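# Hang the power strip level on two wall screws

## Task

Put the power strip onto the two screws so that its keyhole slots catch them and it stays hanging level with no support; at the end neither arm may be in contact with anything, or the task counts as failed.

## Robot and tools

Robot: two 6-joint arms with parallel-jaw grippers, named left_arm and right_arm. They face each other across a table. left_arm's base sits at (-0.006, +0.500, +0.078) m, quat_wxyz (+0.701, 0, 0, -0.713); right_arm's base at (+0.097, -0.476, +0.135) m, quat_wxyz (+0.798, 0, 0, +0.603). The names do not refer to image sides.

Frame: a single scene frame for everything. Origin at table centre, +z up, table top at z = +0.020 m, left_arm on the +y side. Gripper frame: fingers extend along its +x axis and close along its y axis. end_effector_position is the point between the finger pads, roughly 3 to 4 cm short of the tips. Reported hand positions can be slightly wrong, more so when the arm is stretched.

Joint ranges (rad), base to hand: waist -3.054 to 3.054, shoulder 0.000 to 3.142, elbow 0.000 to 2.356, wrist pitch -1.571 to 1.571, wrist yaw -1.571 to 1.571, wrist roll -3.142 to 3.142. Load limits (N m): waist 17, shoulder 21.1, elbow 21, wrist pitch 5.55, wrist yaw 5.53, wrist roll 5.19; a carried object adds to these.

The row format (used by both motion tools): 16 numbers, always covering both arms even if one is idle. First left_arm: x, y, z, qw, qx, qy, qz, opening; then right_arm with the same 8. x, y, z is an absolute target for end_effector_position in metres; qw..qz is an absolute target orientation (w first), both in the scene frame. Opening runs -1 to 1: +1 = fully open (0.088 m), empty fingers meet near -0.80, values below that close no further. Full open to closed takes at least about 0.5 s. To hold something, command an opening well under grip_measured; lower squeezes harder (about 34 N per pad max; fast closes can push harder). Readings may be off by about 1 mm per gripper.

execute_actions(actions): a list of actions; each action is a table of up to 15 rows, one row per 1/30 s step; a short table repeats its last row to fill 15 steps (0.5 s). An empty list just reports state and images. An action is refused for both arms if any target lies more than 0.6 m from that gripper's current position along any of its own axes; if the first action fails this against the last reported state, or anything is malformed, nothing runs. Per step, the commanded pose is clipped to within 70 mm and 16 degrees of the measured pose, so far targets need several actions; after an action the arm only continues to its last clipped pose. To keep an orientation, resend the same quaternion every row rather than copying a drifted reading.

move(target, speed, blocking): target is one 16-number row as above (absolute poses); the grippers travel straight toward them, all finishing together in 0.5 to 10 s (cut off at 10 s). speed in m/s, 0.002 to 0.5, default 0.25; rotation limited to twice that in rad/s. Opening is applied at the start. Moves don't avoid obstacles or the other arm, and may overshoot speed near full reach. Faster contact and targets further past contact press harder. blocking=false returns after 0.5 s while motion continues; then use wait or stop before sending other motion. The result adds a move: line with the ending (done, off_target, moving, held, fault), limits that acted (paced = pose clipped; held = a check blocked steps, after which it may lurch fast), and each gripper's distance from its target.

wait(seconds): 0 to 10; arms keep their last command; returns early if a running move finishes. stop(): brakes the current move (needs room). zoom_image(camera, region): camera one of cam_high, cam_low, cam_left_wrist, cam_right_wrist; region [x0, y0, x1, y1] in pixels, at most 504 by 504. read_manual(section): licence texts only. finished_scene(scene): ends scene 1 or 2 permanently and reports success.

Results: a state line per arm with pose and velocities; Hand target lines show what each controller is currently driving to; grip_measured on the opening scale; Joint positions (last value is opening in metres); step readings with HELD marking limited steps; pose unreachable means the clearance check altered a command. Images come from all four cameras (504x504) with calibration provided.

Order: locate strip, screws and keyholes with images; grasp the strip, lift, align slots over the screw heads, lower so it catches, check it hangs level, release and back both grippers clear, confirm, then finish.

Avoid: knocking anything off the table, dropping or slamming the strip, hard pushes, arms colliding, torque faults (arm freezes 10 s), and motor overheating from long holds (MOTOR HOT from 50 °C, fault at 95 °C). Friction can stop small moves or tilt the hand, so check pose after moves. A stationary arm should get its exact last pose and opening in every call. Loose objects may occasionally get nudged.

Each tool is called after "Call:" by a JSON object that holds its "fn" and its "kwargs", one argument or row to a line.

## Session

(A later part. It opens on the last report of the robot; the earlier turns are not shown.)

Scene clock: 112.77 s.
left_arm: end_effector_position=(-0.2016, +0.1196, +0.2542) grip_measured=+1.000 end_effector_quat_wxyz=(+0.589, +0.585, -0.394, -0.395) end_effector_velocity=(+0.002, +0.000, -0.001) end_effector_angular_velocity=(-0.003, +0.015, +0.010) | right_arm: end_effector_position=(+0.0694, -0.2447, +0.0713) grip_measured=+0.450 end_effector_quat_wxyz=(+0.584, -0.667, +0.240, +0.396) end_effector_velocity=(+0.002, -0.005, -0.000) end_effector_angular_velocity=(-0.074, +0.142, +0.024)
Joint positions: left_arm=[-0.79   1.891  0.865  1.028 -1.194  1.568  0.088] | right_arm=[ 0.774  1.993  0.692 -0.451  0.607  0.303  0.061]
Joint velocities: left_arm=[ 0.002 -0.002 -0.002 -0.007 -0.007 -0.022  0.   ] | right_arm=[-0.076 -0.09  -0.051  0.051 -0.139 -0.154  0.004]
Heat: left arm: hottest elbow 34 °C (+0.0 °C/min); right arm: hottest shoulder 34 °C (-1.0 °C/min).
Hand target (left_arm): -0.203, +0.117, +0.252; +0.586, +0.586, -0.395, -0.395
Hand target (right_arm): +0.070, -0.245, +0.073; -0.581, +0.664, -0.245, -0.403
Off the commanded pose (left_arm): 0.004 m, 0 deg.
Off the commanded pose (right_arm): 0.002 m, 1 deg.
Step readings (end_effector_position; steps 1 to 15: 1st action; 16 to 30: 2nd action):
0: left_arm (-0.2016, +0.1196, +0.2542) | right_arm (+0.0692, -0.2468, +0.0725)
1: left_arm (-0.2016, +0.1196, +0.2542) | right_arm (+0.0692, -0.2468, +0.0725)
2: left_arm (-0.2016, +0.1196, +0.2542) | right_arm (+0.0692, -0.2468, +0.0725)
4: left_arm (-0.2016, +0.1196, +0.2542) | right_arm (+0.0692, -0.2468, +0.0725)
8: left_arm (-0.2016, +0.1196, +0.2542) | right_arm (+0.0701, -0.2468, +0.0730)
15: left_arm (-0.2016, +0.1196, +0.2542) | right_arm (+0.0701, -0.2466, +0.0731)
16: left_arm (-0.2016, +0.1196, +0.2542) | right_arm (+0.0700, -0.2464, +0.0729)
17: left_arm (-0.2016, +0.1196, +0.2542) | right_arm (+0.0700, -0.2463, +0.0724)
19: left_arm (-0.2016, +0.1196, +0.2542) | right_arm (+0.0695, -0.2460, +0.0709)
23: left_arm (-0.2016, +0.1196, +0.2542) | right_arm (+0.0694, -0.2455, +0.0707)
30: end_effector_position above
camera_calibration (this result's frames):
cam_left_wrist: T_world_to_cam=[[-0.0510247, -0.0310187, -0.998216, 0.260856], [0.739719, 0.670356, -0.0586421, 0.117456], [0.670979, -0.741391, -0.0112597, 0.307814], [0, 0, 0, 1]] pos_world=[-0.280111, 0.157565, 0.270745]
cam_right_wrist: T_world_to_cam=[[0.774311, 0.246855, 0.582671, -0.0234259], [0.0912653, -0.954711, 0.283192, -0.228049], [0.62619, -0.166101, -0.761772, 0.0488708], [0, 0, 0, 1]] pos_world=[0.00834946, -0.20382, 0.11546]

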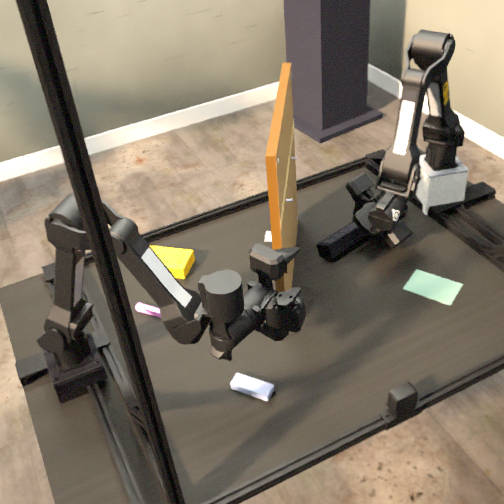

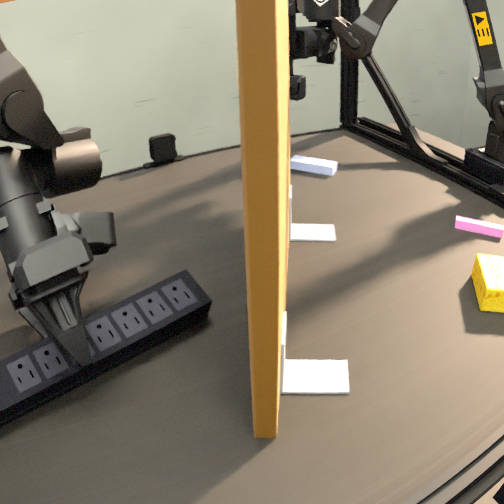

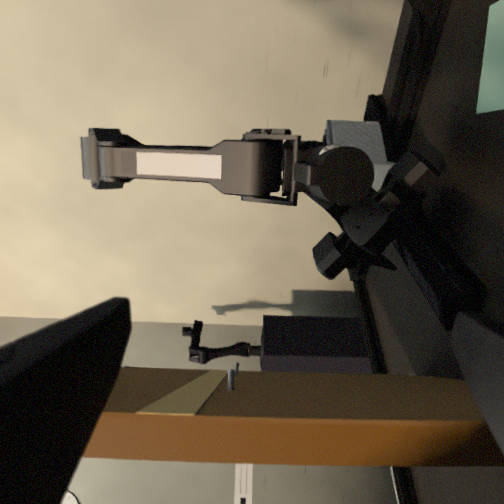

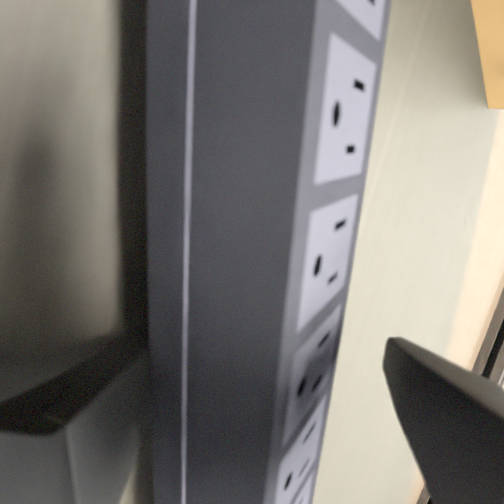

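Call:
{"fn": "execute_actions", "kwargs": {
  "actions": [
    [[-0.203,0.117,0.252,0.586,0.586,-0.395,-0.395,1,0.07,-0.245,0.073,0.5774,-0.6611,0.2504,0.4080,0.47],[-0.203,0.117,0.252,0.586,0.586,-0.395,-0.395,1,0.07,-0.245,0.073,0.5737,-0.6589,0.2562,0.4130,0.48],[-0.203,0.117,0.252,0.586,0.586,-0.395,-0.395,1,0.07,-0.245,0.073,0.5737,-0.6589,0.2562,0.4130,0.49],[-0.203,0.117,0.252,0.586,0.586,-0.395,-0.395,1,0.07,-0.245,0.073,0.5701,-0.6566,0.2619,0.4180,0.50],[-0.203,0.117,0.252,0.586,0.586,-0.395,-0.395,1,0.07,-0.245,0.073,0.5664,-0.6544,0.2677,0.4230,0.51],[-0.203,0.117,0.252,0.586,0.586,-0.395,-0.395,1,0.07,-0.245,0.073,0.5664,-0.6544,0.2677,0.4230,0.52],[-0.203,0.117,0.252,0.586,0.586,-0.395,-0.395,1,0.07,-0.245,0.073,0.5628,-0.6521,0.2734,0.4280,0.53],[-0.203,0.117,0.252,0.586,0.586,-0.395,-0.395,1,0.07,-0.245,0.073,0.5590,-0.6496,0.2791,0.4328,0.54],[-0.203,0.117,0.252,0.586,0.586,-0.395,-0.395,1,0.07,-0.245,0.073,0.5590,-0.6496,0.2791,0.4328,0.55],[-0.203,0.117,0.252,0.586,0.586,-0.395,-0.395,1,0.07,-0.245,0.073,0.5551,-0.6471,0.2847,0.4377,0.56],[-0.203,0.117,0.252,0.586,0.586,-0.395,-0.395,1,0.07,-0.245,0.073,0.5513,-0.6445,0.2904,0.4425,0.57],[-0.203,0.117,0.252,0.586,0.586,-0.395,-0.395,1,0.07,-0.245,0.073,0.5513,-0.6445,0.2904,0.4425,0.58],[-0.203,0.117,0.252,0.586,0.586,-0.395,-0.395,1,0.07,-0.245,0.073,0.5474,-0.6420,0.2960,0.4474,0.59],[-0.203,0.117,0.252,0.586,0.586,-0.395,-0.395,1,0.07,-0.245,0.073,0.5436,-0.6395,0.3017,0.4522,0.60],[-0.203,0.117,0.252,0.586,0.586,-0.395,-0.395,1,0.07,-0.245,0.073,0.5436,-0.6395,0.3017,0.4522,0.61]],
    [[-0.203,0.117,0.252,0.586,0.586,-0.395,-0.395,1,0.07,-0.245,0.073,0.5396,-0.6368,0.3072,0.4568,0.63],[-0.203,0.117,0.252,0.586,0.586,-0.395,-0.395,1,0.07,-0.245,0.073,0.5396,-0.6368,0.3072,0.4568,0.65],[-0.203,0.117,0.252,0.586,0.586,-0.395,-0.395,1,0.07,-0.245,0.073,0.5355,-0.6340,0.3127,0.4615,0.67],[-0.203,0.117,0.252,0.586,0.586,-0.395,-0.395,1,0.07,-0.245,0.073,0.5355,-0.6340,0.3127,0.4615,0.69],[-0.203,0.117,0.252,0.586,0.586,-0.395,-0.395,1,0.07,-0.245,0.073,0.5315,-0.6313,0.3183,0.4661,0.71],[-0.203,0.117,0.252,0.586,0.586,-0.395,-0.395,1,0.07,-0.245,0.073,0.5274,-0.6285,0.3238,0.4708,0.73],[-0.203,0.117,0.252,0.586,0.586,-0.395,-0.395,1,0.07,-0.245,0.073,0.5234,-0.6258,0.3293,0.4754,0.75],[-0.203,0.117,0.252,0.586,0.586,-0.395,-0.395,1,0.07,-0.245,0.073,0.5163,-0.6208,0.3383,0.4829,0.77],[-0.203,0.117,0.252,0.586,0.586,-0.395,-0.395,1,0.07,-0.245,0.073,0.5092,-0.6158,0.3472,0.4903,0.79],[-0.203,0.117,0.252,0.586,0.586,-0.395,-0.395,1,0.07,-0.245,0.073,0.5021,-0.6108,0.3562,0.4978,0.81],[-0.203,0.117,0.252,0.586,0.586,-0.395,-0.395,1,0.071,-0.245,0.073,0.4947,-0.6054,0.3650,0.5049,0.83],[-0.203,0.117,0.252,0.586,0.586,-0.395,-0.395,1,0.071,-0.245,0.073,0.4874,-0.6001,0.3737,0.5121,0.85],[-0.203,0.117,0.252,0.586,0.586,-0.395,-0.395,1,0.072,-0.245,0.073,0.4800,-0.5947,0.3825,0.5192,0.87],[-0.203,0.117,0.252,0.586,0.586,-0.395,-0.395,1,0.072,-0.245,0.073,0.4723,-0.5889,0.3910,0.5260,0.89],[-0.203,0.117,0.252,0.586,0.586,-0.395,-0.395,1,0.073,-0.245,0.073,0.4646,-0.5832,0.3996,0.5329,0.9]],
    [[-0.203,0.117,0.252,0.586,0.586,-0.395,-0.395,1,0.073,-0.245,0.073,0.4569,-0.5774,0.4081,0.5397,0.9],[-0.203,0.117,0.252,0.586,0.586,-0.395,-0.395,1,0.074,-0.245,0.072,0.4489,-0.5713,0.4164,0.5462,0.9],[-0.203,0.117,0.252,0.586,0.586,-0.395,-0.395,1,0.075,-0.245,0.071,0.4409,-0.5652,0.4246,0.5526,0.9],[-0.203,0.117,0.252,0.586,0.586,-0.395,-0.395,1,0.076,-0.245,0.070,0.4329,-0.5591,0.4329,0.5591,0.9]]
  ]
}}

Scene clock: 128.77 s.
left_arm: end_effector_position=(-0.2017, +0.1195, +0.2541) grip_measured=+1.000 end_effector_quat_wxyz=(+0.588, +0.585, -0.394, -0.395) end_effector_velocity=(-0.002, +0.000, +0.001) end_effector_angular_velocity=(-0.013, +0.026, -0.010) | right_arm: end_effector_position=(+0.0762, -0.2432, +0.0714) grip_measured=+0.899 end_effector_quat_wxyz=(+0.438, -0.559, +0.430, +0.558) end_effector_velocity=(-0.003, -0.007, -0.001) end_effector_angular_velocity=(-0.033, +0.063, +0.010)
Joint positions: left_arm=[-0.79   1.892  0.865  1.028 -1.194  1.568  0.088] | right_arm=[ 0.373  1.821  0.632 -0.374  0.009 -0.153  0.083]
Joint velocities: left_arm=[-0.002 -0.002 -0.002  0.007  0.007 -0.022  0.   ] | right_arm=[-0.027  0.002 -0.002 -0.022 -0.066 -0.037  0.   ]
Heat: left arm: hottest elbow 34 °C (+0.0 °C/min); right arm: hottest shoulder 36 °C (+1.0 °C/min).
Hand target (left_arm): -0.203, +0.117, +0.252; +0.586, +0.586, -0.395, -0.395
Hand target (right_arm): +0.076, -0.245, +0.070; -0.433, +0.559, -0.433, -0.559
Off the commanded pose (left_arm): 0.003 m, 0 deg.
Off the commanded pose (right_arm): 0.002 m, 1 deg.
Step readings (end_effector_position; steps 1 to 15: 1st action; 16 to 30: 2nd action; 31 to 45: 3rd action):
0: left_arm (-0.2017, +0.1195, +0.2542) | right_arm (+0.0689, -0.2447, +0.0711)
1: left_arm (-0.2017, +0.1195, +0.2541) | right_arm (+0.0687, -0.2446, +0.0710)
2: left_arm (-0.2017, +0.1195, +0.2541) | right_arm (+0.0687, -0.2446, +0.0710)
4: left_arm (-0.2017, +0.1195, +0.2541) | right_arm (+0.0688, -0.2448, +0.0710)
8: left_arm (-0.2017, +0.1195, +0.2541) | right_arm (+0.0687, -0.2447, +0.0711)
15: left_arm (-0.2017, +0.1195, +0.2541) | right_arm (+0.0696, -0.2439, +0.0723)
16: left_arm (-0.2017, +0.1195, +0.2541) | right_arm (+0.0695, -0.2433, +0.0726)
17: left_arm (-0.2017, +0.1195, +0.2541) | right_arm (+0.0694, -0.2431, +0.0726)
19: left_arm (-0.2017, +0.1195, +0.2541) | right_arm (+0.0693, -0.2431, +0.0727)
23: left_arm (-0.2017, +0.1195, +0.2541) | right_arm (+0.0690, -0.2436, +0.0724)
30: left_arm (-0.2017, +0.1195, +0.2541) | right_arm (+0.0705, -0.2426, +0.0731)
31: left_arm (-0.2017, +0.1195, +0.2541) | right_arm (+0.0711, -0.2427, +0.0731)
32: left_arm (-0.2017, +0.1195, +0.2541) | right_arm (+0.0716, -0.2426, +0.0729)
34: left_arm (-0.2017, +0.1195, +0.2541) | right_arm (+0.0730, -0.2424, +0.0721)
38: left_arm (-0.2017, +0.1195, +0.2541) | right_arm (+0.0764, -0.2425, +0.0715)
45: end_effector_position above
camera_calibration (this result's frames):
cam_left_wrist: T_world_to_cam=[[-0.050761, -0.0307364, -0.998238, 0.260693], [0.73999, 0.670089, -0.0582614, 0.117612], [0.670699, -0.741644, -0.0112698, 0.307804], [0, 0, 0, 1]] pos_world=[-0.280243, 0.157483, 0.270555]
cam_right_wrist: T_world_to_cam=[[0.956666, 0.291162, 0.00384656, 0.00913901], [0.275959, -0.910772, 0.307149, -0.232373], [0.0929334, -0.292778, -0.951654, 0.0682571], [0, 0, 0, 1]] pos_world=[0.0490392, -0.194316, 0.136295]

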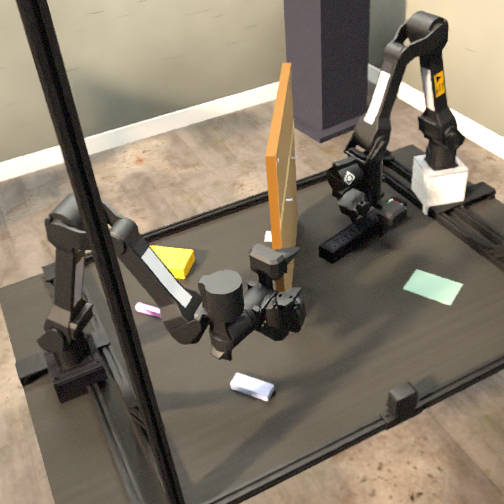

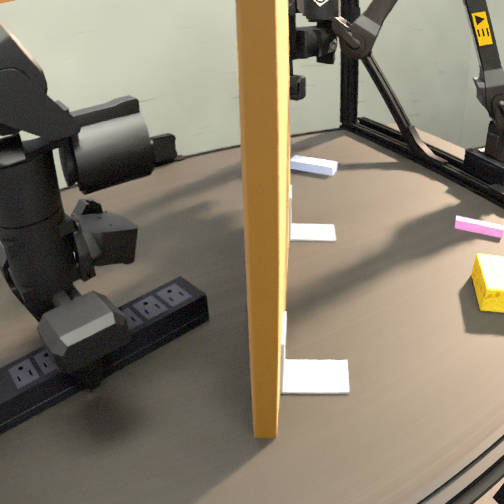

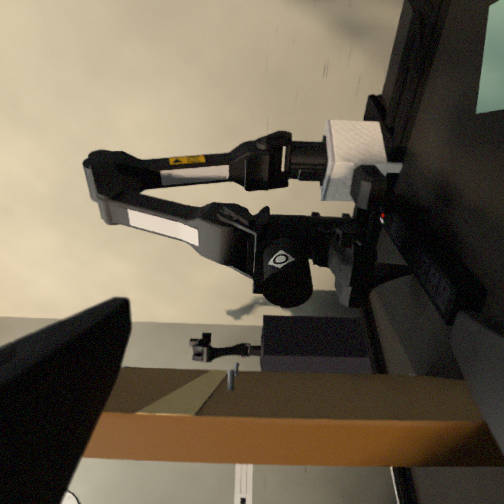

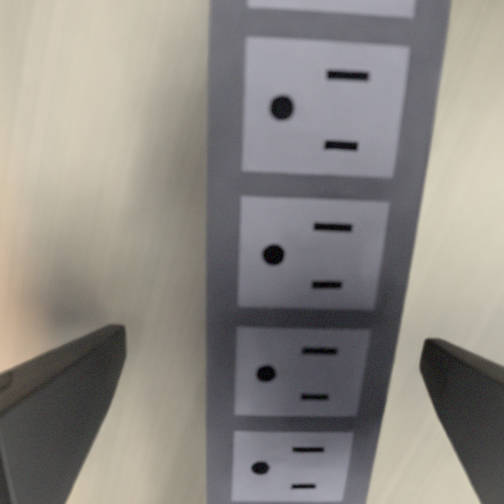

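Call:
{"fn": "execute_actions", "kwargs": {
  "actions": [
    [[-0.203,0.117,0.252,0.586,0.586,-0.395,-0.395,1,0.077,-0.245,0.069,0.4329,-0.5591,0.4329,0.5591,0.85],[-0.203,0.117,0.252,0.586,0.586,-0.395,-0.395,1,0.078,-0.245,0.068,0.4329,-0.5591,0.4329,0.5591,0.8],[-0.203,0.117,0.252,0.586,0.586,-0.395,-0.395,1,0.079,-0.245,0.066,0.4329,-0.5591,0.4329,0.5591,0.75],[-0.203,0.117,0.252,0.586,0.586,-0.395,-0.395,1,0.080,-0.245,0.065,0.4329,-0.5591,0.4329,0.5591,0.7],[-0.203,0.117,0.252,0.586,0.586,-0.395,-0.395,1,0.081,-0.245,0.063,0.4329,-0.5591,0.4329,0.5591,0.65],[-0.203,0.117,0.252,0.586,0.586,-0.395,-0.395,1,0.081,-0.245,0.062,0.4329,-0.5591,0.4329,0.5591,0.6],[-0.203,0.117,0.252,0.586,0.586,-0.395,-0.395,1,0.081,-0.245,0.061,0.4329,-0.5591,0.4329,0.5591,0.55],[-0.203,0.117,0.252,0.586,0.586,-0.395,-0.395,1,0.081,-0.245,0.060,0.4329,-0.5591,0.4329,0.5591,0.5],[-0.203,0.117,0.252,0.586,0.586,-0.395,-0.395,1,0.081,-0.245,0.060,0.4329,-0.5591,0.4329,0.5591,0.45],[-0.203,0.117,0.252,0.586,0.586,-0.395,-0.395,1,0.081,-0.245,0.060,0.4329,-0.5591,0.4329,0.5591,0.4],[-0.203,0.117,0.252,0.586,0.586,-0.395,-0.395,1,0.081,-0.245,0.060,0.4329,-0.5591,0.4329,0.5591,0.35]]
  ]
}}

Scene clock: 136.43 s.
left_arm: end_effector_position=(-0.2018, +0.1194, +0.2540) grip_measured=+1.000 end_effector_quat_wxyz=(+0.588, +0.585, -0.394, -0.395) end_effector_velocity=(+0.001, +0.002, +0.001) end_effector_angular_velocity=(-0.001, +0.005, +0.005) | right_arm: end_effector_position=(+0.0806, -0.2405, +0.0636) grip_measured=+0.395 end_effector_quat_wxyz=(+0.438, -0.556, +0.429, +0.561) end_effector_velocity=(-0.002, +0.005, -0.003) end_effector_angular_velocity=(+0.020, +0.023, +0.000)
Joint positions: left_arm=[-0.79   1.892  0.866  1.028 -1.194  1.569  0.088] | right_arm=[ 0.35   1.855  0.628 -0.328  0.004 -0.177  0.058]
Joint velocities: left_arm=[-0.002 -0.007 -0.002 -0.007 -0.007 -0.007  0.   ] | right_arm=[-0.007  0.012 -0.002  0.037 -0.022 -0.007 -0.019]
Heat: left arm: hottest elbow 34 °C (+0.0 °C/min); right arm: hottest shoulder 36 °C (+2.0 °C/min).
Hand target (left_arm): -0.203, +0.117, +0.252; +0.586, +0.586, -0.395, -0.395
Hand target (right_arm): +0.081, -0.245, +0.060; -0.433, +0.559, -0.433, -0.559
Off the commanded pose (left_arm): 0.003 m, 0 deg.
Off the commanded pose (right_arm): 0.006 m, 1 deg.
Step readings (end_effector_position):
0: left_arm (-0.2018, +0.1194, +0.2540) | right_arm (+0.0761, -0.2434, +0.0714)
1: left_arm (-0.2018, +0.1194, +0.2540) | right_arm (+0.0762, -0.2434, +0.0714)
2: left_arm (-0.2018, +0.1194, +0.2540) | right_arm (+0.0764, -0.2432, +0.0714)
4: left_arm (-0.2018, +0.1194, +0.2540) | right_arm (+0.0774, -0.2417, +0.0706)
8: left_arm (-0.2018, +0.1194, +0.2540) | right_arm (+0.0799, -0.2401, +0.0669)
15: end_effector_position above
camera_calibration (this result's frames):
cam_left_wrist: T_world_to_cam=[[-0.0504084, -0.0305926, -0.99826, 0.260715], [0.740011, 0.670098, -0.0579035, 0.117618], [0.670704, -0.741642, -0.0111397, 0.307769], [0, 0, 0, 1]] pos_world=[-0.280318, 0.157415, 0.270501]
cam_right_wrist: T_world_to_cam=[[0.956329, 0.292292, 0.000823291, 0.00463405], [0.278661, -0.912575, 0.299258, -0.228845], [0.0882218, -0.285959, -0.954172, 0.0633982], [0, 0, 0, 1]] pos_world=[0.0537453, -0.192063, 0.128972]

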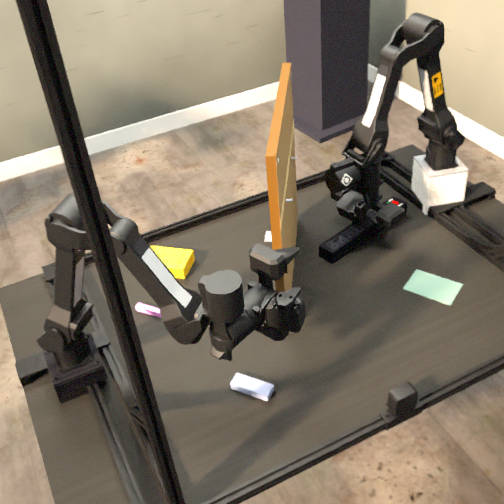

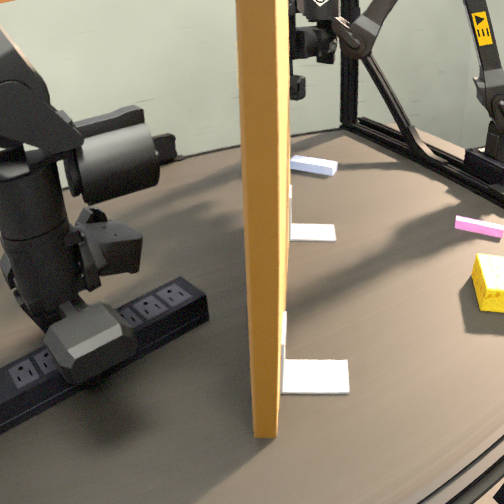

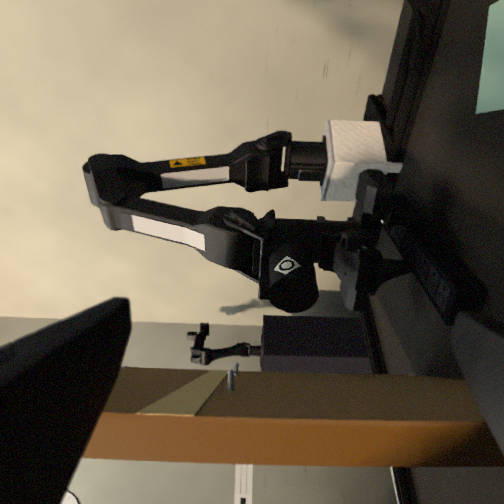

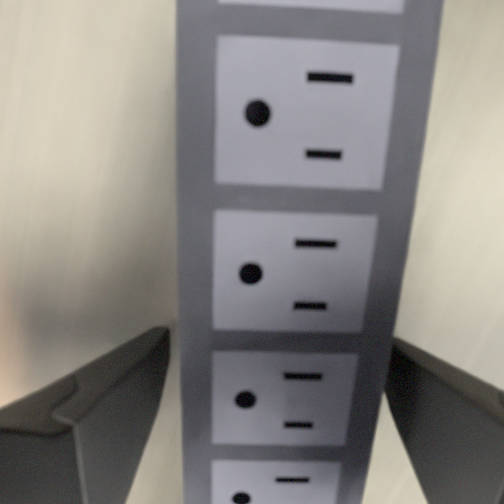

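Call:
{"fn": "execute_actions", "kwargs": {
  "actions": [
    [[-0.203,0.117,0.252,0.586,0.586,-0.395,-0.395,1,0.081,-0.245,0.060,0.4329,-0.5591,0.4329,0.5591,0.3],[-0.203,0.117,0.252,0.586,0.586,-0.395,-0.395,1,0.081,-0.245,0.060,0.4329,-0.5591,0.4329,0.5591,0.25],[-0.203,0.117,0.252,0.586,0.586,-0.395,-0.395,1,0.081,-0.245,0.060,0.4329,-0.5591,0.4329,0.5591,0.2],[-0.203,0.117,0.252,0.586,0.586,-0.395,-0.395,1,0.081,-0.245,0.060,0.4329,-0.5591,0.4329,0.5591,0.15],[-0.203,0.117,0.252,0.586,0.586,-0.395,-0.395,1,0.081,-0.245,0.060,0.4329,-0.5591,0.4329,0.5591,0.1],[-0.203,0.117,0.252,0.586,0.586,-0.395,-0.395,1,0.081,-0.245,0.060,0.4329,-0.5591,0.4329,0.5591,0.05],[-0.203,0.117,0.252,0.586,0.586,-0.395,-0.395,1,0.081,-0.245,0.060,0.4329,-0.5591,0.4329,0.5591,0.0],[-0.203,0.117,0.252,0.586,0.586,-0.395,-0.395,1,0.081,-0.245,0.060,0.4329,-0.5591,0.4329,0.5591,-0.1],[-0.203,0.117,0.252,0.586,0.586,-0.395,-0.395,1,0.081,-0.245,0.060,0.4329,-0.5591,0.4329,0.5591,-0.2],[-0.203,0.117,0.252,0.586,0.586,-0.395,-0.395,1,0.081,-0.245,0.060,0.4329,-0.5591,0.4329,0.5591,-0.3],[-0.203,0.117,0.252,0.586,0.586,-0.395,-0.395,1,0.081,-0.245,0.060,0.4329,-0.5591,0.4329,0.5591,-0.45]],
    [[-0.203,0.117,0.252,0.586,0.586,-0.395,-0.395,1,0.081,-0.243,0.064,0.4329,-0.5591,0.4329,0.5591,-0.45],[-0.203,0.117,0.252,0.586,0.586,-0.395,-0.395,1,0.081,-0.241,0.067,0.4329,-0.5591,0.4329,0.5591,-0.45],[-0.203,0.117,0.252,0.586,0.586,-0.395,-0.395,1,0.081,-0.239,0.070,0.4329,-0.5591,0.4329,0.5591,-0.45],[-0.203,0.117,0.252,0.586,0.586,-0.395,-0.395,1,0.081,-0.237,0.073,0.4329,-0.5591,0.4329,0.5591,-0.45],[-0.203,0.117,0.252,0.586,0.586,-0.395,-0.395,1,0.081,-0.236,0.077,0.4329,-0.5591,0.4329,0.5591,-0.45],[-0.203,0.117,0.252,0.586,0.586,-0.395,-0.395,1,0.080,-0.235,0.081,0.4329,-0.5591,0.4329,0.5591,-0.45],[-0.203,0.117,0.252,0.586,0.586,-0.395,-0.395,1,0.079,-0.235,0.085,0.4329,-0.5591,0.4329,0.5591,-0.45],[-0.203,0.117,0.252,0.586,0.586,-0.395,-0.395,1,0.078,-0.235,0.089,0.4329,-0.5591,0.4329,0.5591,-0.45],[-0.203,0.117,0.252,0.586,0.586,-0.395,-0.395,1,0.077,-0.235,0.093,0.4329,-0.5591,0.4329,0.5591,-0.45],[-0.203,0.117,0.252,0.586,0.586,-0.395,-0.395,1,0.076,-0.235,0.097,0.4329,-0.5591,0.4329,0.5591,-0.45],[-0.203,0.117,0.252,0.586,0.586,-0.395,-0.395,1,0.075,-0.235,0.100,0.4329,-0.5591,0.4329,0.5591,-0.45],[-0.203,0.117,0.252,0.586,0.586,-0.395,-0.395,1,0.075,-0.235,0.103,0.4329,-0.5591,0.4329,0.5591,-0.45],[-0.203,0.117,0.252,0.586,0.586,-0.395,-0.395,1,0.075,-0.235,0.105,0.4329,-0.5591,0.4329,0.5591,-0.45]]
  ]
}}

Call:
{"fn": "move", "kwargs": {
  "target": [-0.203,0.117,0.252,0.586,0.586,-0.395,-0.395,1,-0.07,-0.21,0.28,0.3799,-0.3799,-0.5964,0.5964,-0.45],
  "speed": 0.4
}}

Scene clock: 157.53 s.
left_arm: end_effector_position=(-0.2017, +0.1192, +0.2539) grip_measured=+1.000 end_effector_quat_wxyz=(+0.588, +0.586, -0.394, -0.395) end_effector_velocity=(+0.002, -0.000, +0.001) end_effector_angular_velocity=(-0.001, +0.005, +0.010) | right_arm: end_effector_position=(+0.0768, -0.2430, +0.0922) grip_measured=+0.086 end_effector_quat_wxyz=(+0.425, -0.566, +0.439, +0.553) end_effector_velocity=(-0.010, +0.031, +0.069) end_effector_angular_velocity=(+0.104, +0.016, +0.005)
Joint positions: left_arm=[-0.79   1.893  0.866  1.029 -1.194  1.569  0.088] | right_arm=[ 0.364  1.767  0.688 -0.52  -0.001 -0.168  0.043]
Joint velocities: left_arm=[ 0.002 -0.002  0.002 -0.007 -0.007 -0.007  0.   ] | right_arm=[ 0.027 -0.217  0.129 -0.242 -0.007  0.022 -0.   ]
Heat: left arm: hottest shoulder 34 °C (+0.0 °C/min); right arm: hottest shoulder 35 °C (+1.0 °C/min).
Hand target (left_arm): -0.203, +0.117, +0.252; +0.586, +0.586, -0.395, -0.395
Hand target (right_arm): +0.075, -0.235, +0.104; -0.433, +0.559, -0.433, -0.559
Off the commanded pose (left_arm): 0.003 m, 0 deg.
Off the commanded pose (right_arm): 0.015 m, 2 deg.
Step readings (end_effector_position; steps 1 to 15: 1st action; 16 to 30: 2nd action):
0: left_arm (-0.2019, +0.1193, +0.2539) | right_arm (+0.0806, -0.2404, +0.0631)
1: left_arm (-0.2019, +0.1193, +0.2539) | right_arm (+0.0806, -0.2404, +0.0631)
2: left_arm (-0.2019, +0.1193, +0.2539) | right_arm (+0.0806, -0.2404, +0.0631)
4: left_arm (-0.2019, +0.1193, +0.2539) | right_arm (+0.0806, -0.2404, +0.0631)
8: left_arm (-0.2019, +0.1193, +0.2539) | right_arm (+0.0802, -0.2404, +0.0631)
15: left_arm (-0.2019, +0.1193, +0.2539) | right_arm (+0.0803, -0.2404, +0.0631)
16: left_arm (-0.2019, +0.1193, +0.2539) | right_arm (+0.0803, -0.2404, +0.0631)
17: left_arm (-0.2019, +0.1193, +0.2539) | right_arm (+0.0802, -0.2409, +0.0631)
19: left_arm (-0.2019, +0.1193, +0.2539) | right_arm (+0.0805, -0.2434, +0.0641)
23: left_arm (-0.2019, +0.1193, +0.2539) | right_arm (+0.0807, -0.2475, +0.0704)
30: end_effector_position above
camera_calibration (this result's frames):
cam_left_wrist: T_world_to_cam=[[-0.0503967, -0.0306119, -0.99826, 0.260587], [0.739755, 0.67038, -0.0579035, 0.11759], [0.670986, -0.741386, -0.0111397, 0.307637], [0, 0, 0, 1]] pos_world=[-0.280276, 0.157225, 0.270369]
cam_right_wrist: T_world_to_cam=[[0.954755, 0.297102, -0.0131376, 0.0115448], [0.283935, -0.897523, 0.337392, -0.238939], [0.0884486, -0.325857, -0.941273, 0.0794798], [0, 0, 0, 1]] pos_world=[0.0497907, -0.191984, 0.15558]

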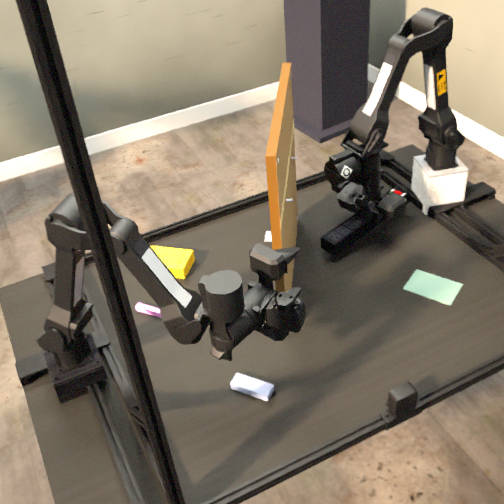

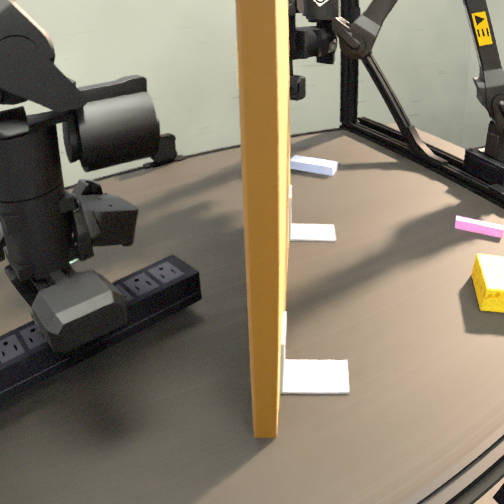

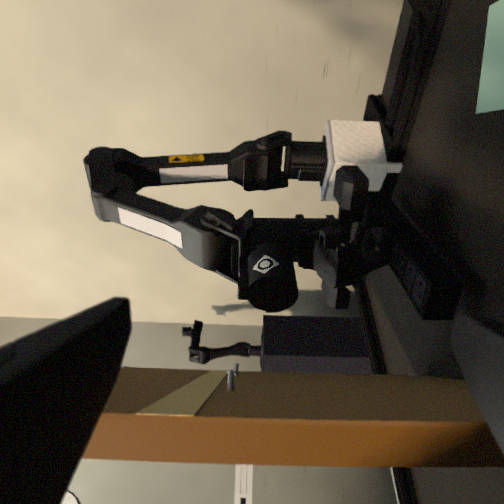

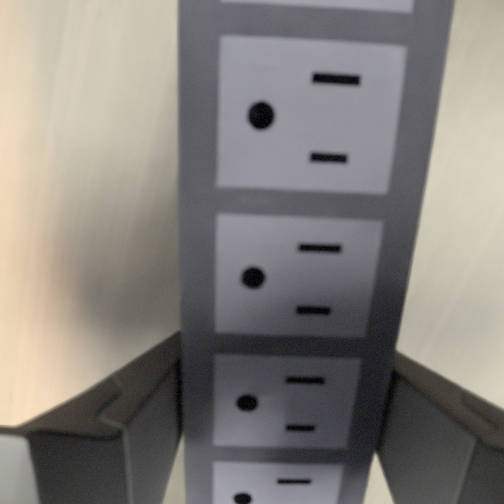

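Scene clock: 160.93 s.
left_arm: end_effector_position=(-0.2018, +0.1192, +0.2537) grip_measured=+1.000 end_effector_quat_wxyz=(+0.588, +0.586, -0.394, -0.395) end_effector_velocity=(-0.002, +0.000, +0.001) end_effector_angular_velocity=(+0.006, -0.002, -0.010) | right_arm: end_effector_position=(-0.0699, -0.2126, +0.2696) grip_measured=+0.085 end_effector_quat_wxyz=(+0.364, -0.391, -0.591, +0.605) end_effector_velocity=(-0.001, +0.000, +0.004) end_effector_angular_velocity=(+0.024, +0.011, +0.015)
Joint positions: left_arm=[-0.79   1.893  0.866  1.029 -1.194  1.569  0.088] | right_arm=[ 0.953  1.39   0.092  1.255  0.232 -1.565  0.043]
Joint velocities: left_arm=[-0.002 -0.007  0.002 -0.022  0.007 -0.007  0.   ] | right_arm=[-0.007  0.022 -0.002  0.051 -0.022 -0.007 -0.   ]
Heat: left arm: hottest shoulder 34 °C (+0.0 °C/min); right arm: hottest shoulder 35 °C (+1.0 °C/min).
Hand target (left_arm): -0.203, +0.117, +0.252; +0.586, +0.586, -0.395, -0.395
Hand target (right_arm): -0.071, -0.211, +0.280; -0.376, +0.377, +0.598, -0.599
Off the commanded pose (left_arm): 0.003 m, 0 deg.
Off the commanded pose (right_arm): 0.011 m, 2 deg.
move: off_target (right_arm)
camera_calibration (this result's frames):
cam_left_wrist: T_world_to_cam=[[-0.0501219, -0.0303482, -0.998282, 0.260468], [0.739771, 0.670396, -0.0575228, 0.117514], [0.670989, -0.741383, -0.0111507, 0.307638], [0, 0, 0, 1]] pos_world=[-0.2803, 0.157202, 0.270211]
cam_right_wrist: T_world_to_cam=[[-0.0653856, 0.0222146, 0.997613, -0.257342], [0.98982, 0.128102, 0.0620223, 0.111817], [-0.126418, 0.991512, -0.0303645, 0.288761], [0, 0, 0, 1]] pos_world=[-0.0910008, -0.294918, 0.258561]

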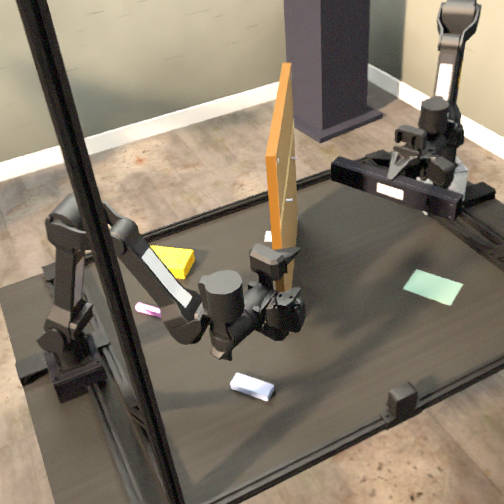

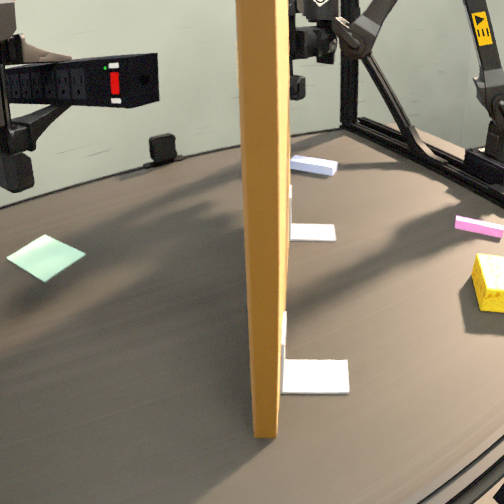

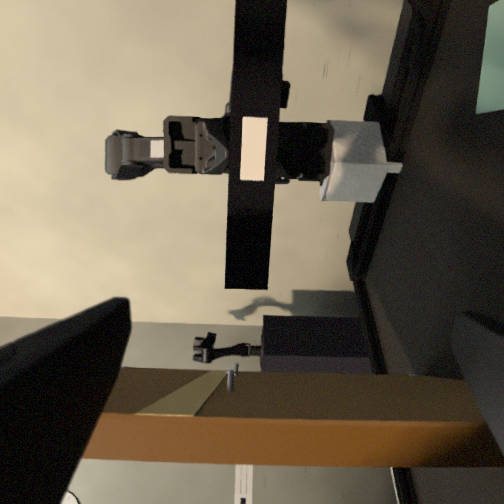

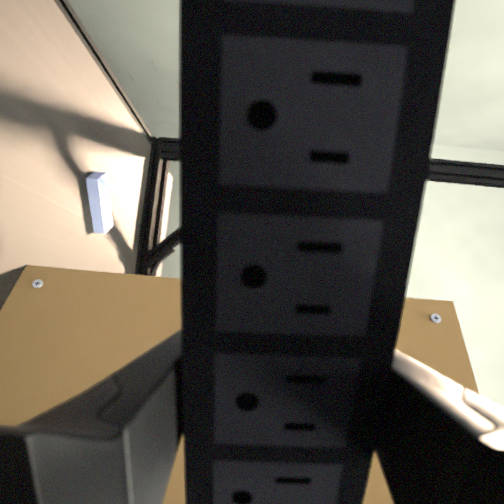

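Call:
{"fn": "zoom_image", "kwargs": {
  "camera": "cam_left_wrist",
  "region": [200, 180, 310, 300]
}}

Call:
{"fn": "zoom_image", "kwargs": {
  "camera": "cam_left_wrist",
  "region": [200, 0, 320, 130]
}}

Call:
{"fn": "zoom_image", "kwargs": {
  "camera": "cam_high",
  "region": [320, 140, 480, 230]
}}

Region (200, 180, 310, 300) of cam_left_wrist's 504x504 image, scaled by 4.200, with more detail than that image has; it fills the left 462 columns of this view, and the rest is white.

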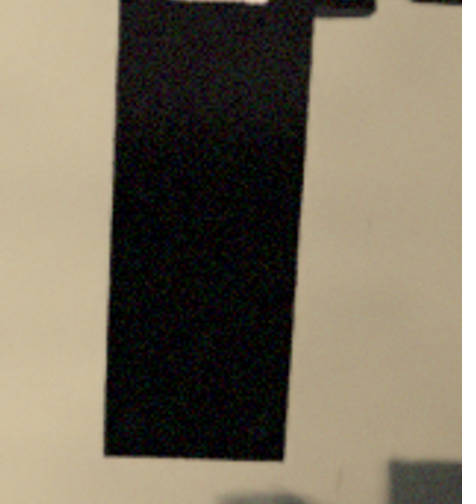

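Region (200, 0, 320, 130) of cam_left_wrist's 504x504 image, scaled by 3.877, with more detail than that image has; it fills the left 465 columns of this view, and the rest is white.

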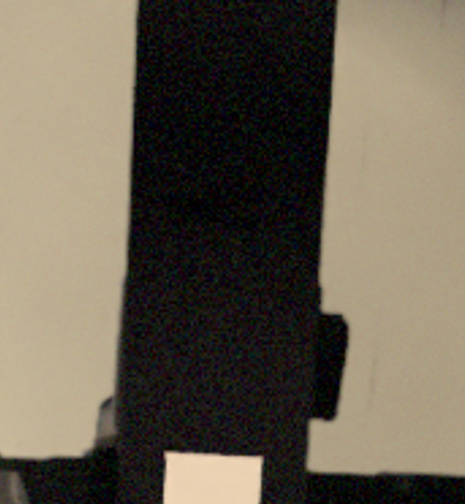

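Region (320, 140, 480, 230) of cam_high's 504x504 image, scaled by 3.150, with more detail than that image has; it fills the top 284 rows of this view, and the rest is white.

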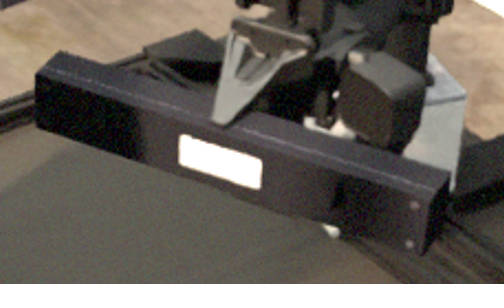

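Call:
{"fn": "zoom_image", "kwargs": {
  "camera": "cam_high",
  "region": [410, 180, 470, 225]
}}

Call:
{"fn": "zoom_image", "kwargs": {
  "camera": "cam_left_wrist",
  "region": [228, 30, 292, 80]
}}

Region (410, 180, 470, 225) of cam_high's 504x504 image, scaled by 8.400, with more detail than that image has; it fills the top 378 rows of this view, and the rest is white.

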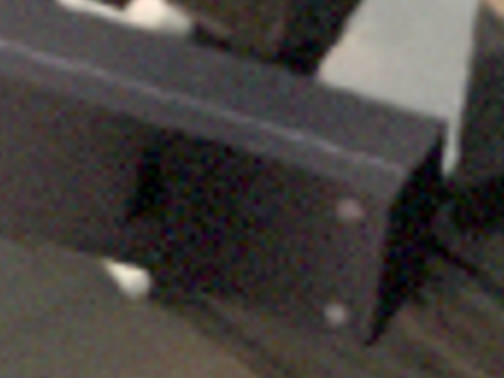

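Region (228, 30, 292, 80) of cam_left_wrist's 504x504 image, scaled by 7.875, with more detail than that image has; it fills the top 394 rows of this view, and the rest is white.

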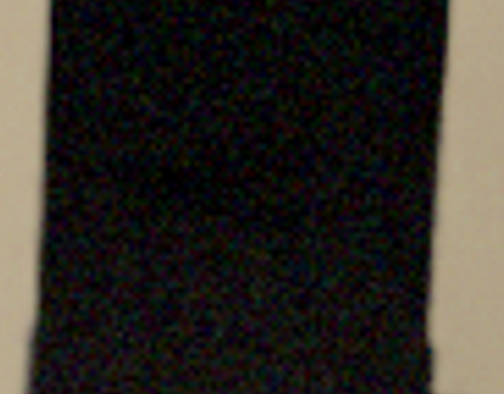

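Call:
{"fn": "move", "kwargs": {
  "target": [-0.203,0.117,0.252,0.586,0.586,-0.395,-0.395,1,-0.055,-0.178,0.285,0.4639,-0.3641,-0.6061,0.5337,-0.45],
  "speed": 0.25
}}

Scene clock: 178.87 s.
left_arm: end_effector_position=(-0.2019, +0.1191, +0.2537) grip_measured=+1.000 end_effector_quat_wxyz=(+0.588, +0.586, -0.394, -0.395) end_effector_velocity=(+0.002, +0.000, -0.001) end_effector_angular_velocity=(+0.008, -0.012, +0.010) | right_arm: end_effector_position=(-0.0537, -0.1830, +0.2703) grip_measured=+0.084 end_effector_quat_wxyz=(+0.421, -0.404, -0.586, +0.563) end_effector_velocity=(+0.001, +0.001, -0.001) end_effector_angular_velocity=(+0.000, -0.009, -0.000)
Joint positions: left_arm=[-0.79   1.894  0.867  1.029 -1.193  1.569  0.088] | right_arm=[ 0.876  1.642  0.138  1.545  0.274 -1.594  0.043]
Joint velocities: left_arm=[ 0.002 -0.002 -0.002 -0.007 -0.007  0.007  0.   ] | right_arm=[-0.007  0.012  0.002  0.007 -0.007 -0.007 -0.   ]
Heat: left arm: hottest shoulder 34 °C (+0.0 °C/min); right arm: hottest wrist pitch 39 °C (+4.1 °C/min).
Hand target (left_arm): -0.203, +0.117, +0.252; +0.586, +0.586, -0.395, -0.395
Hand target (right_arm): -0.055, -0.178, +0.285; -0.441, +0.388, +0.591, -0.553
Off the commanded pose (left_arm): 0.003 m, 0 deg.
Off the commanded pose (right_arm): 0.016 m, 8 deg.
joint sent to its limit (right arm) — the command would take joint 4 (wrist pitch) past its upper limit, so that joint was sent only as far as its limit.
move: off_target (right_arm)
camera_calibration (this result's frames):
cam_left_wrist: T_world_to_cam=[[-0.050133, -0.0303296, -0.998282, 0.260423], [0.740027, 0.670113, -0.0575228, 0.117746], [0.670707, -0.741639, -0.0111501, 0.307628], [0, 0, 0, 1]] pos_world=[-0.280407, 0.157144, 0.270179]
cam_right_wrist: T_world_to_cam=[[-0.0447249, -0.0490749, 0.997793, -0.269618], [0.99897, 0.00543658, 0.045045, 0.0745184], [-0.00763517, 0.99878, 0.0487812, 0.247844], [0, 0, 0, 1]] pos_world=[-0.0846079, -0.261178, 0.253576]

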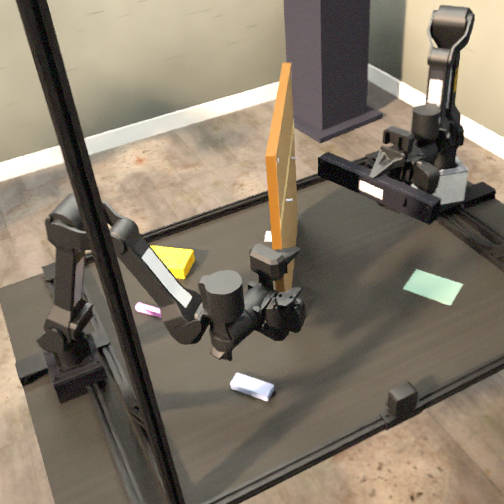

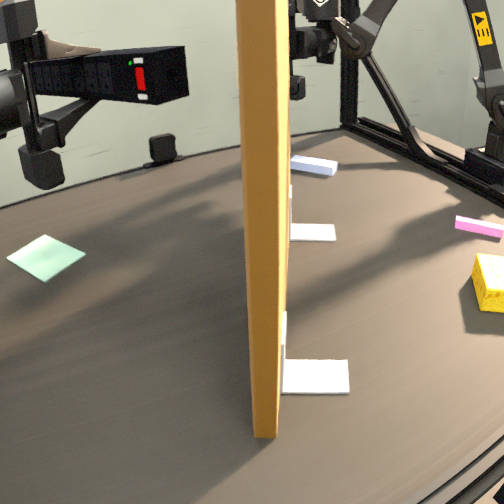

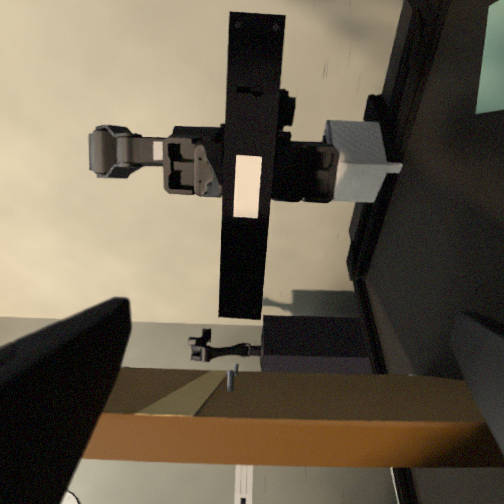

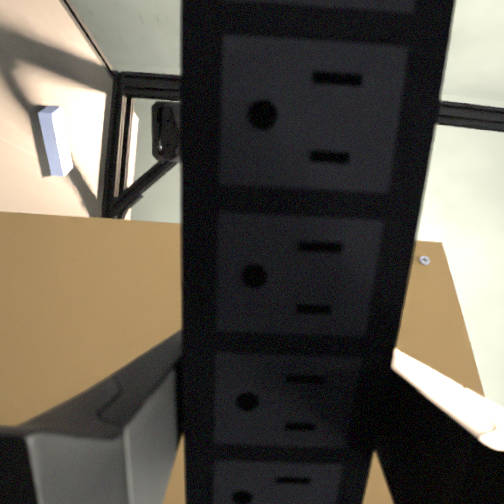

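Call:
{"fn": "zoom_image", "kwargs": {
  "camera": "cam_left_wrist",
  "region": [210, 0, 310, 120]
}}

Call:
{"fn": "zoom_image", "kwargs": {
  "camera": "cam_left_wrist",
  "region": [170, 130, 320, 330]
}}

Call:
{"fn": "zoom_image", "kwargs": {
  "camera": "cam_high",
  "region": [380, 175, 450, 230]
}}

Region (210, 0, 310, 120) of cam_left_wrist's 504x504 image, scaled by 4.200, with more detail than that image has.

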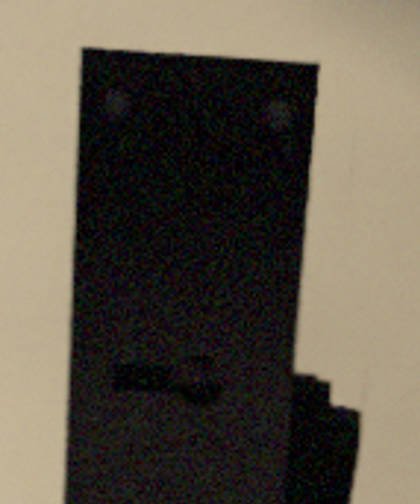

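Region (170, 130, 320, 330) of cam_left_wrist's 504x504 image, scaled by 2.520, with more detail than that image has; it fills the left 378 columns of this view, and the rest is white.

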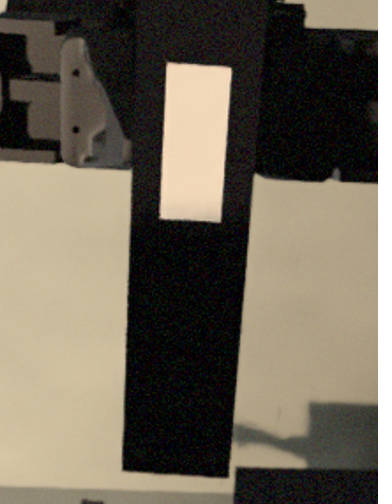

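Region (380, 175, 450, 230) of cam_high's 504x504 image, scaled by 7.200, with more detail than that image has; it fills the top 396 rows of this view, and the rest is white.

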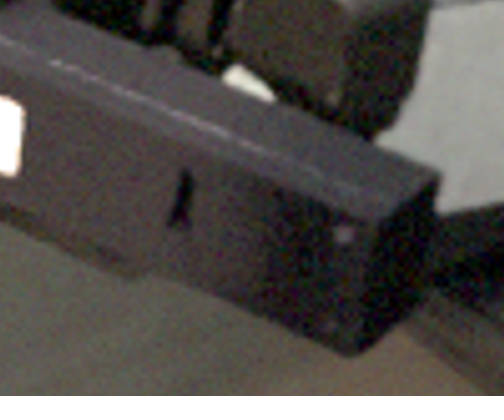

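Call:
{"fn": "move", "kwargs": {
  "target": [-0.203,0.117,0.256,0.586,0.586,-0.395,-0.395,1,0.002,-0.095,0.292,0.6271,-0.6093,-0.3595,0.3273,-0.45],
  "speed": 0.3
}}

Scene clock: 199.70 s.
left_arm: end_effector_position=(-0.2021, +0.1189, +0.2527) grip_measured=+1.000 end_effector_quat_wxyz=(+0.585, +0.589, -0.395, -0.394) end_effector_velocity=(+0.003, +0.002, +0.001) end_effector_angular_velocity=(-0.002, -0.002, +0.020) | right_arm: end_effector_position=(+0.0027, -0.0981, +0.2817) grip_measured=+0.084 end_effector_quat_wxyz=(+0.613, -0.620, -0.364, +0.328) end_effector_velocity=(-0.003, +0.002, -0.001) end_effector_angular_velocity=(-0.009, -0.018, +0.009)
Joint positions: left_arm=[-0.79   1.894  0.868  1.017 -1.193  1.569  0.088] | right_arm=[ 0.882  1.917  0.633  1.38   1.152 -1.694  0.043]
Joint velocities: left_arm=[-0.002 -0.002 -0.002  0.007 -0.022  0.007  0.   ] | right_arm=[ 0.002  0.012  0.007  0.007 -0.007 -0.022 -0.   ]
Heat: left arm: hottest shoulder 35 °C (+1.0 °C/min); right arm: hottest wrist pitch 46 °C (+10.1 °C/min).
Hand target (left_arm): -0.203, +0.117, +0.256; +0.586, +0.586, -0.395, -0.395
Hand target (right_arm): +0.002, -0.095, +0.292; +0.628, -0.607, -0.360, +0.326
Off the commanded pose (left_arm): 0.004 m, 0 deg.
Off the commanded pose (right_arm): 0.011 m, 2 deg.
move: off_target (right_arm)
camera_calibration (this result's frames):
cam_left_wrist: T_world_to_cam=[[-0.0427106, -0.0232099, -0.998818, 0.260164], [0.740416, 0.670487, -0.0472414, 0.115486], [0.670791, -0.741558, -0.0114519, 0.307689], [0, 0, 0, 1]] pos_world=[-0.280791, 0.156776, 0.268836]
cam_right_wrist: T_world_to_cam=[[-0.0854895, 0.0141756, 0.996238, -0.267482], [0.64387, -0.762275, 0.0660985, -0.0630617], [0.760344, 0.647098, 0.0560393, 0.12422], [0, 0, 0, 1]] pos_world=[-0.0767132, -0.124661, 0.263683]

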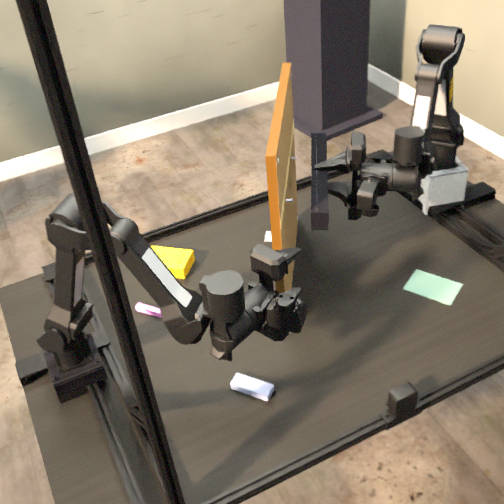

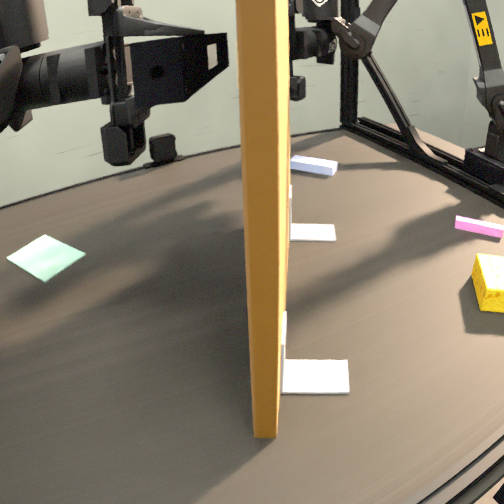

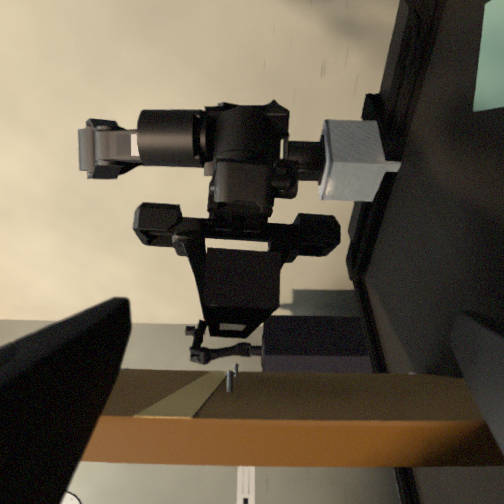

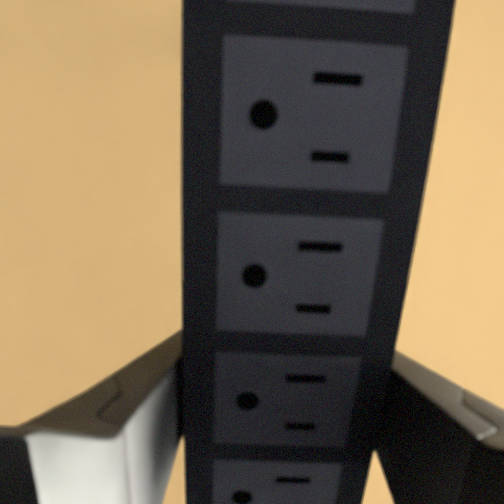

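Call:
{"fn": "zoom_image", "kwargs": {
  "camera": "cam_left_wrist",
  "region": [160, 230, 340, 410]
}}

Call:
{"fn": "zoom_image", "kwargs": {
  "camera": "cam_high",
  "region": [260, 120, 370, 240]
}}

Region (160, 230, 340, 410) of cam_left_wrist's 504x504 image, scaled by 2.800, with more detail than that image has.

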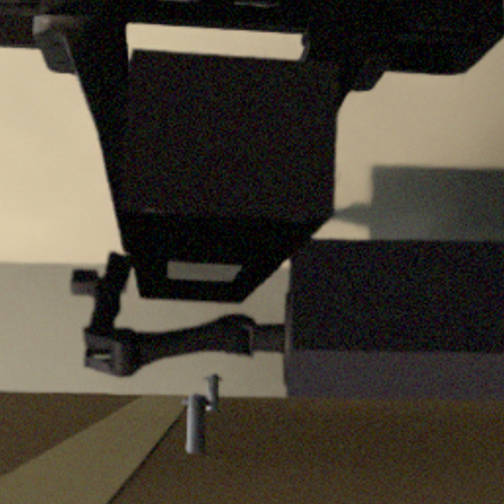

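Region (260, 120, 370, 240) of cam_high's 504x504 image, scaled by 4.200, with more detail than that image has; it fills the left 462 columns of this view, and the rest is white.

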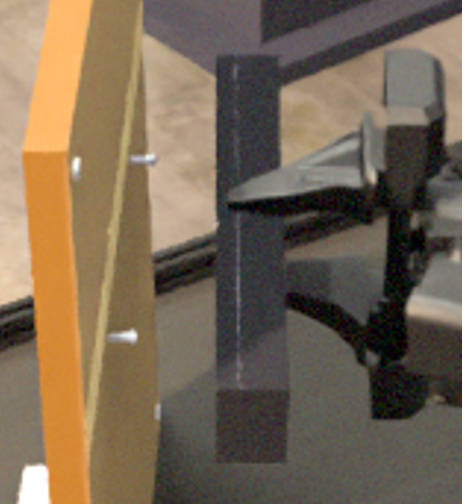

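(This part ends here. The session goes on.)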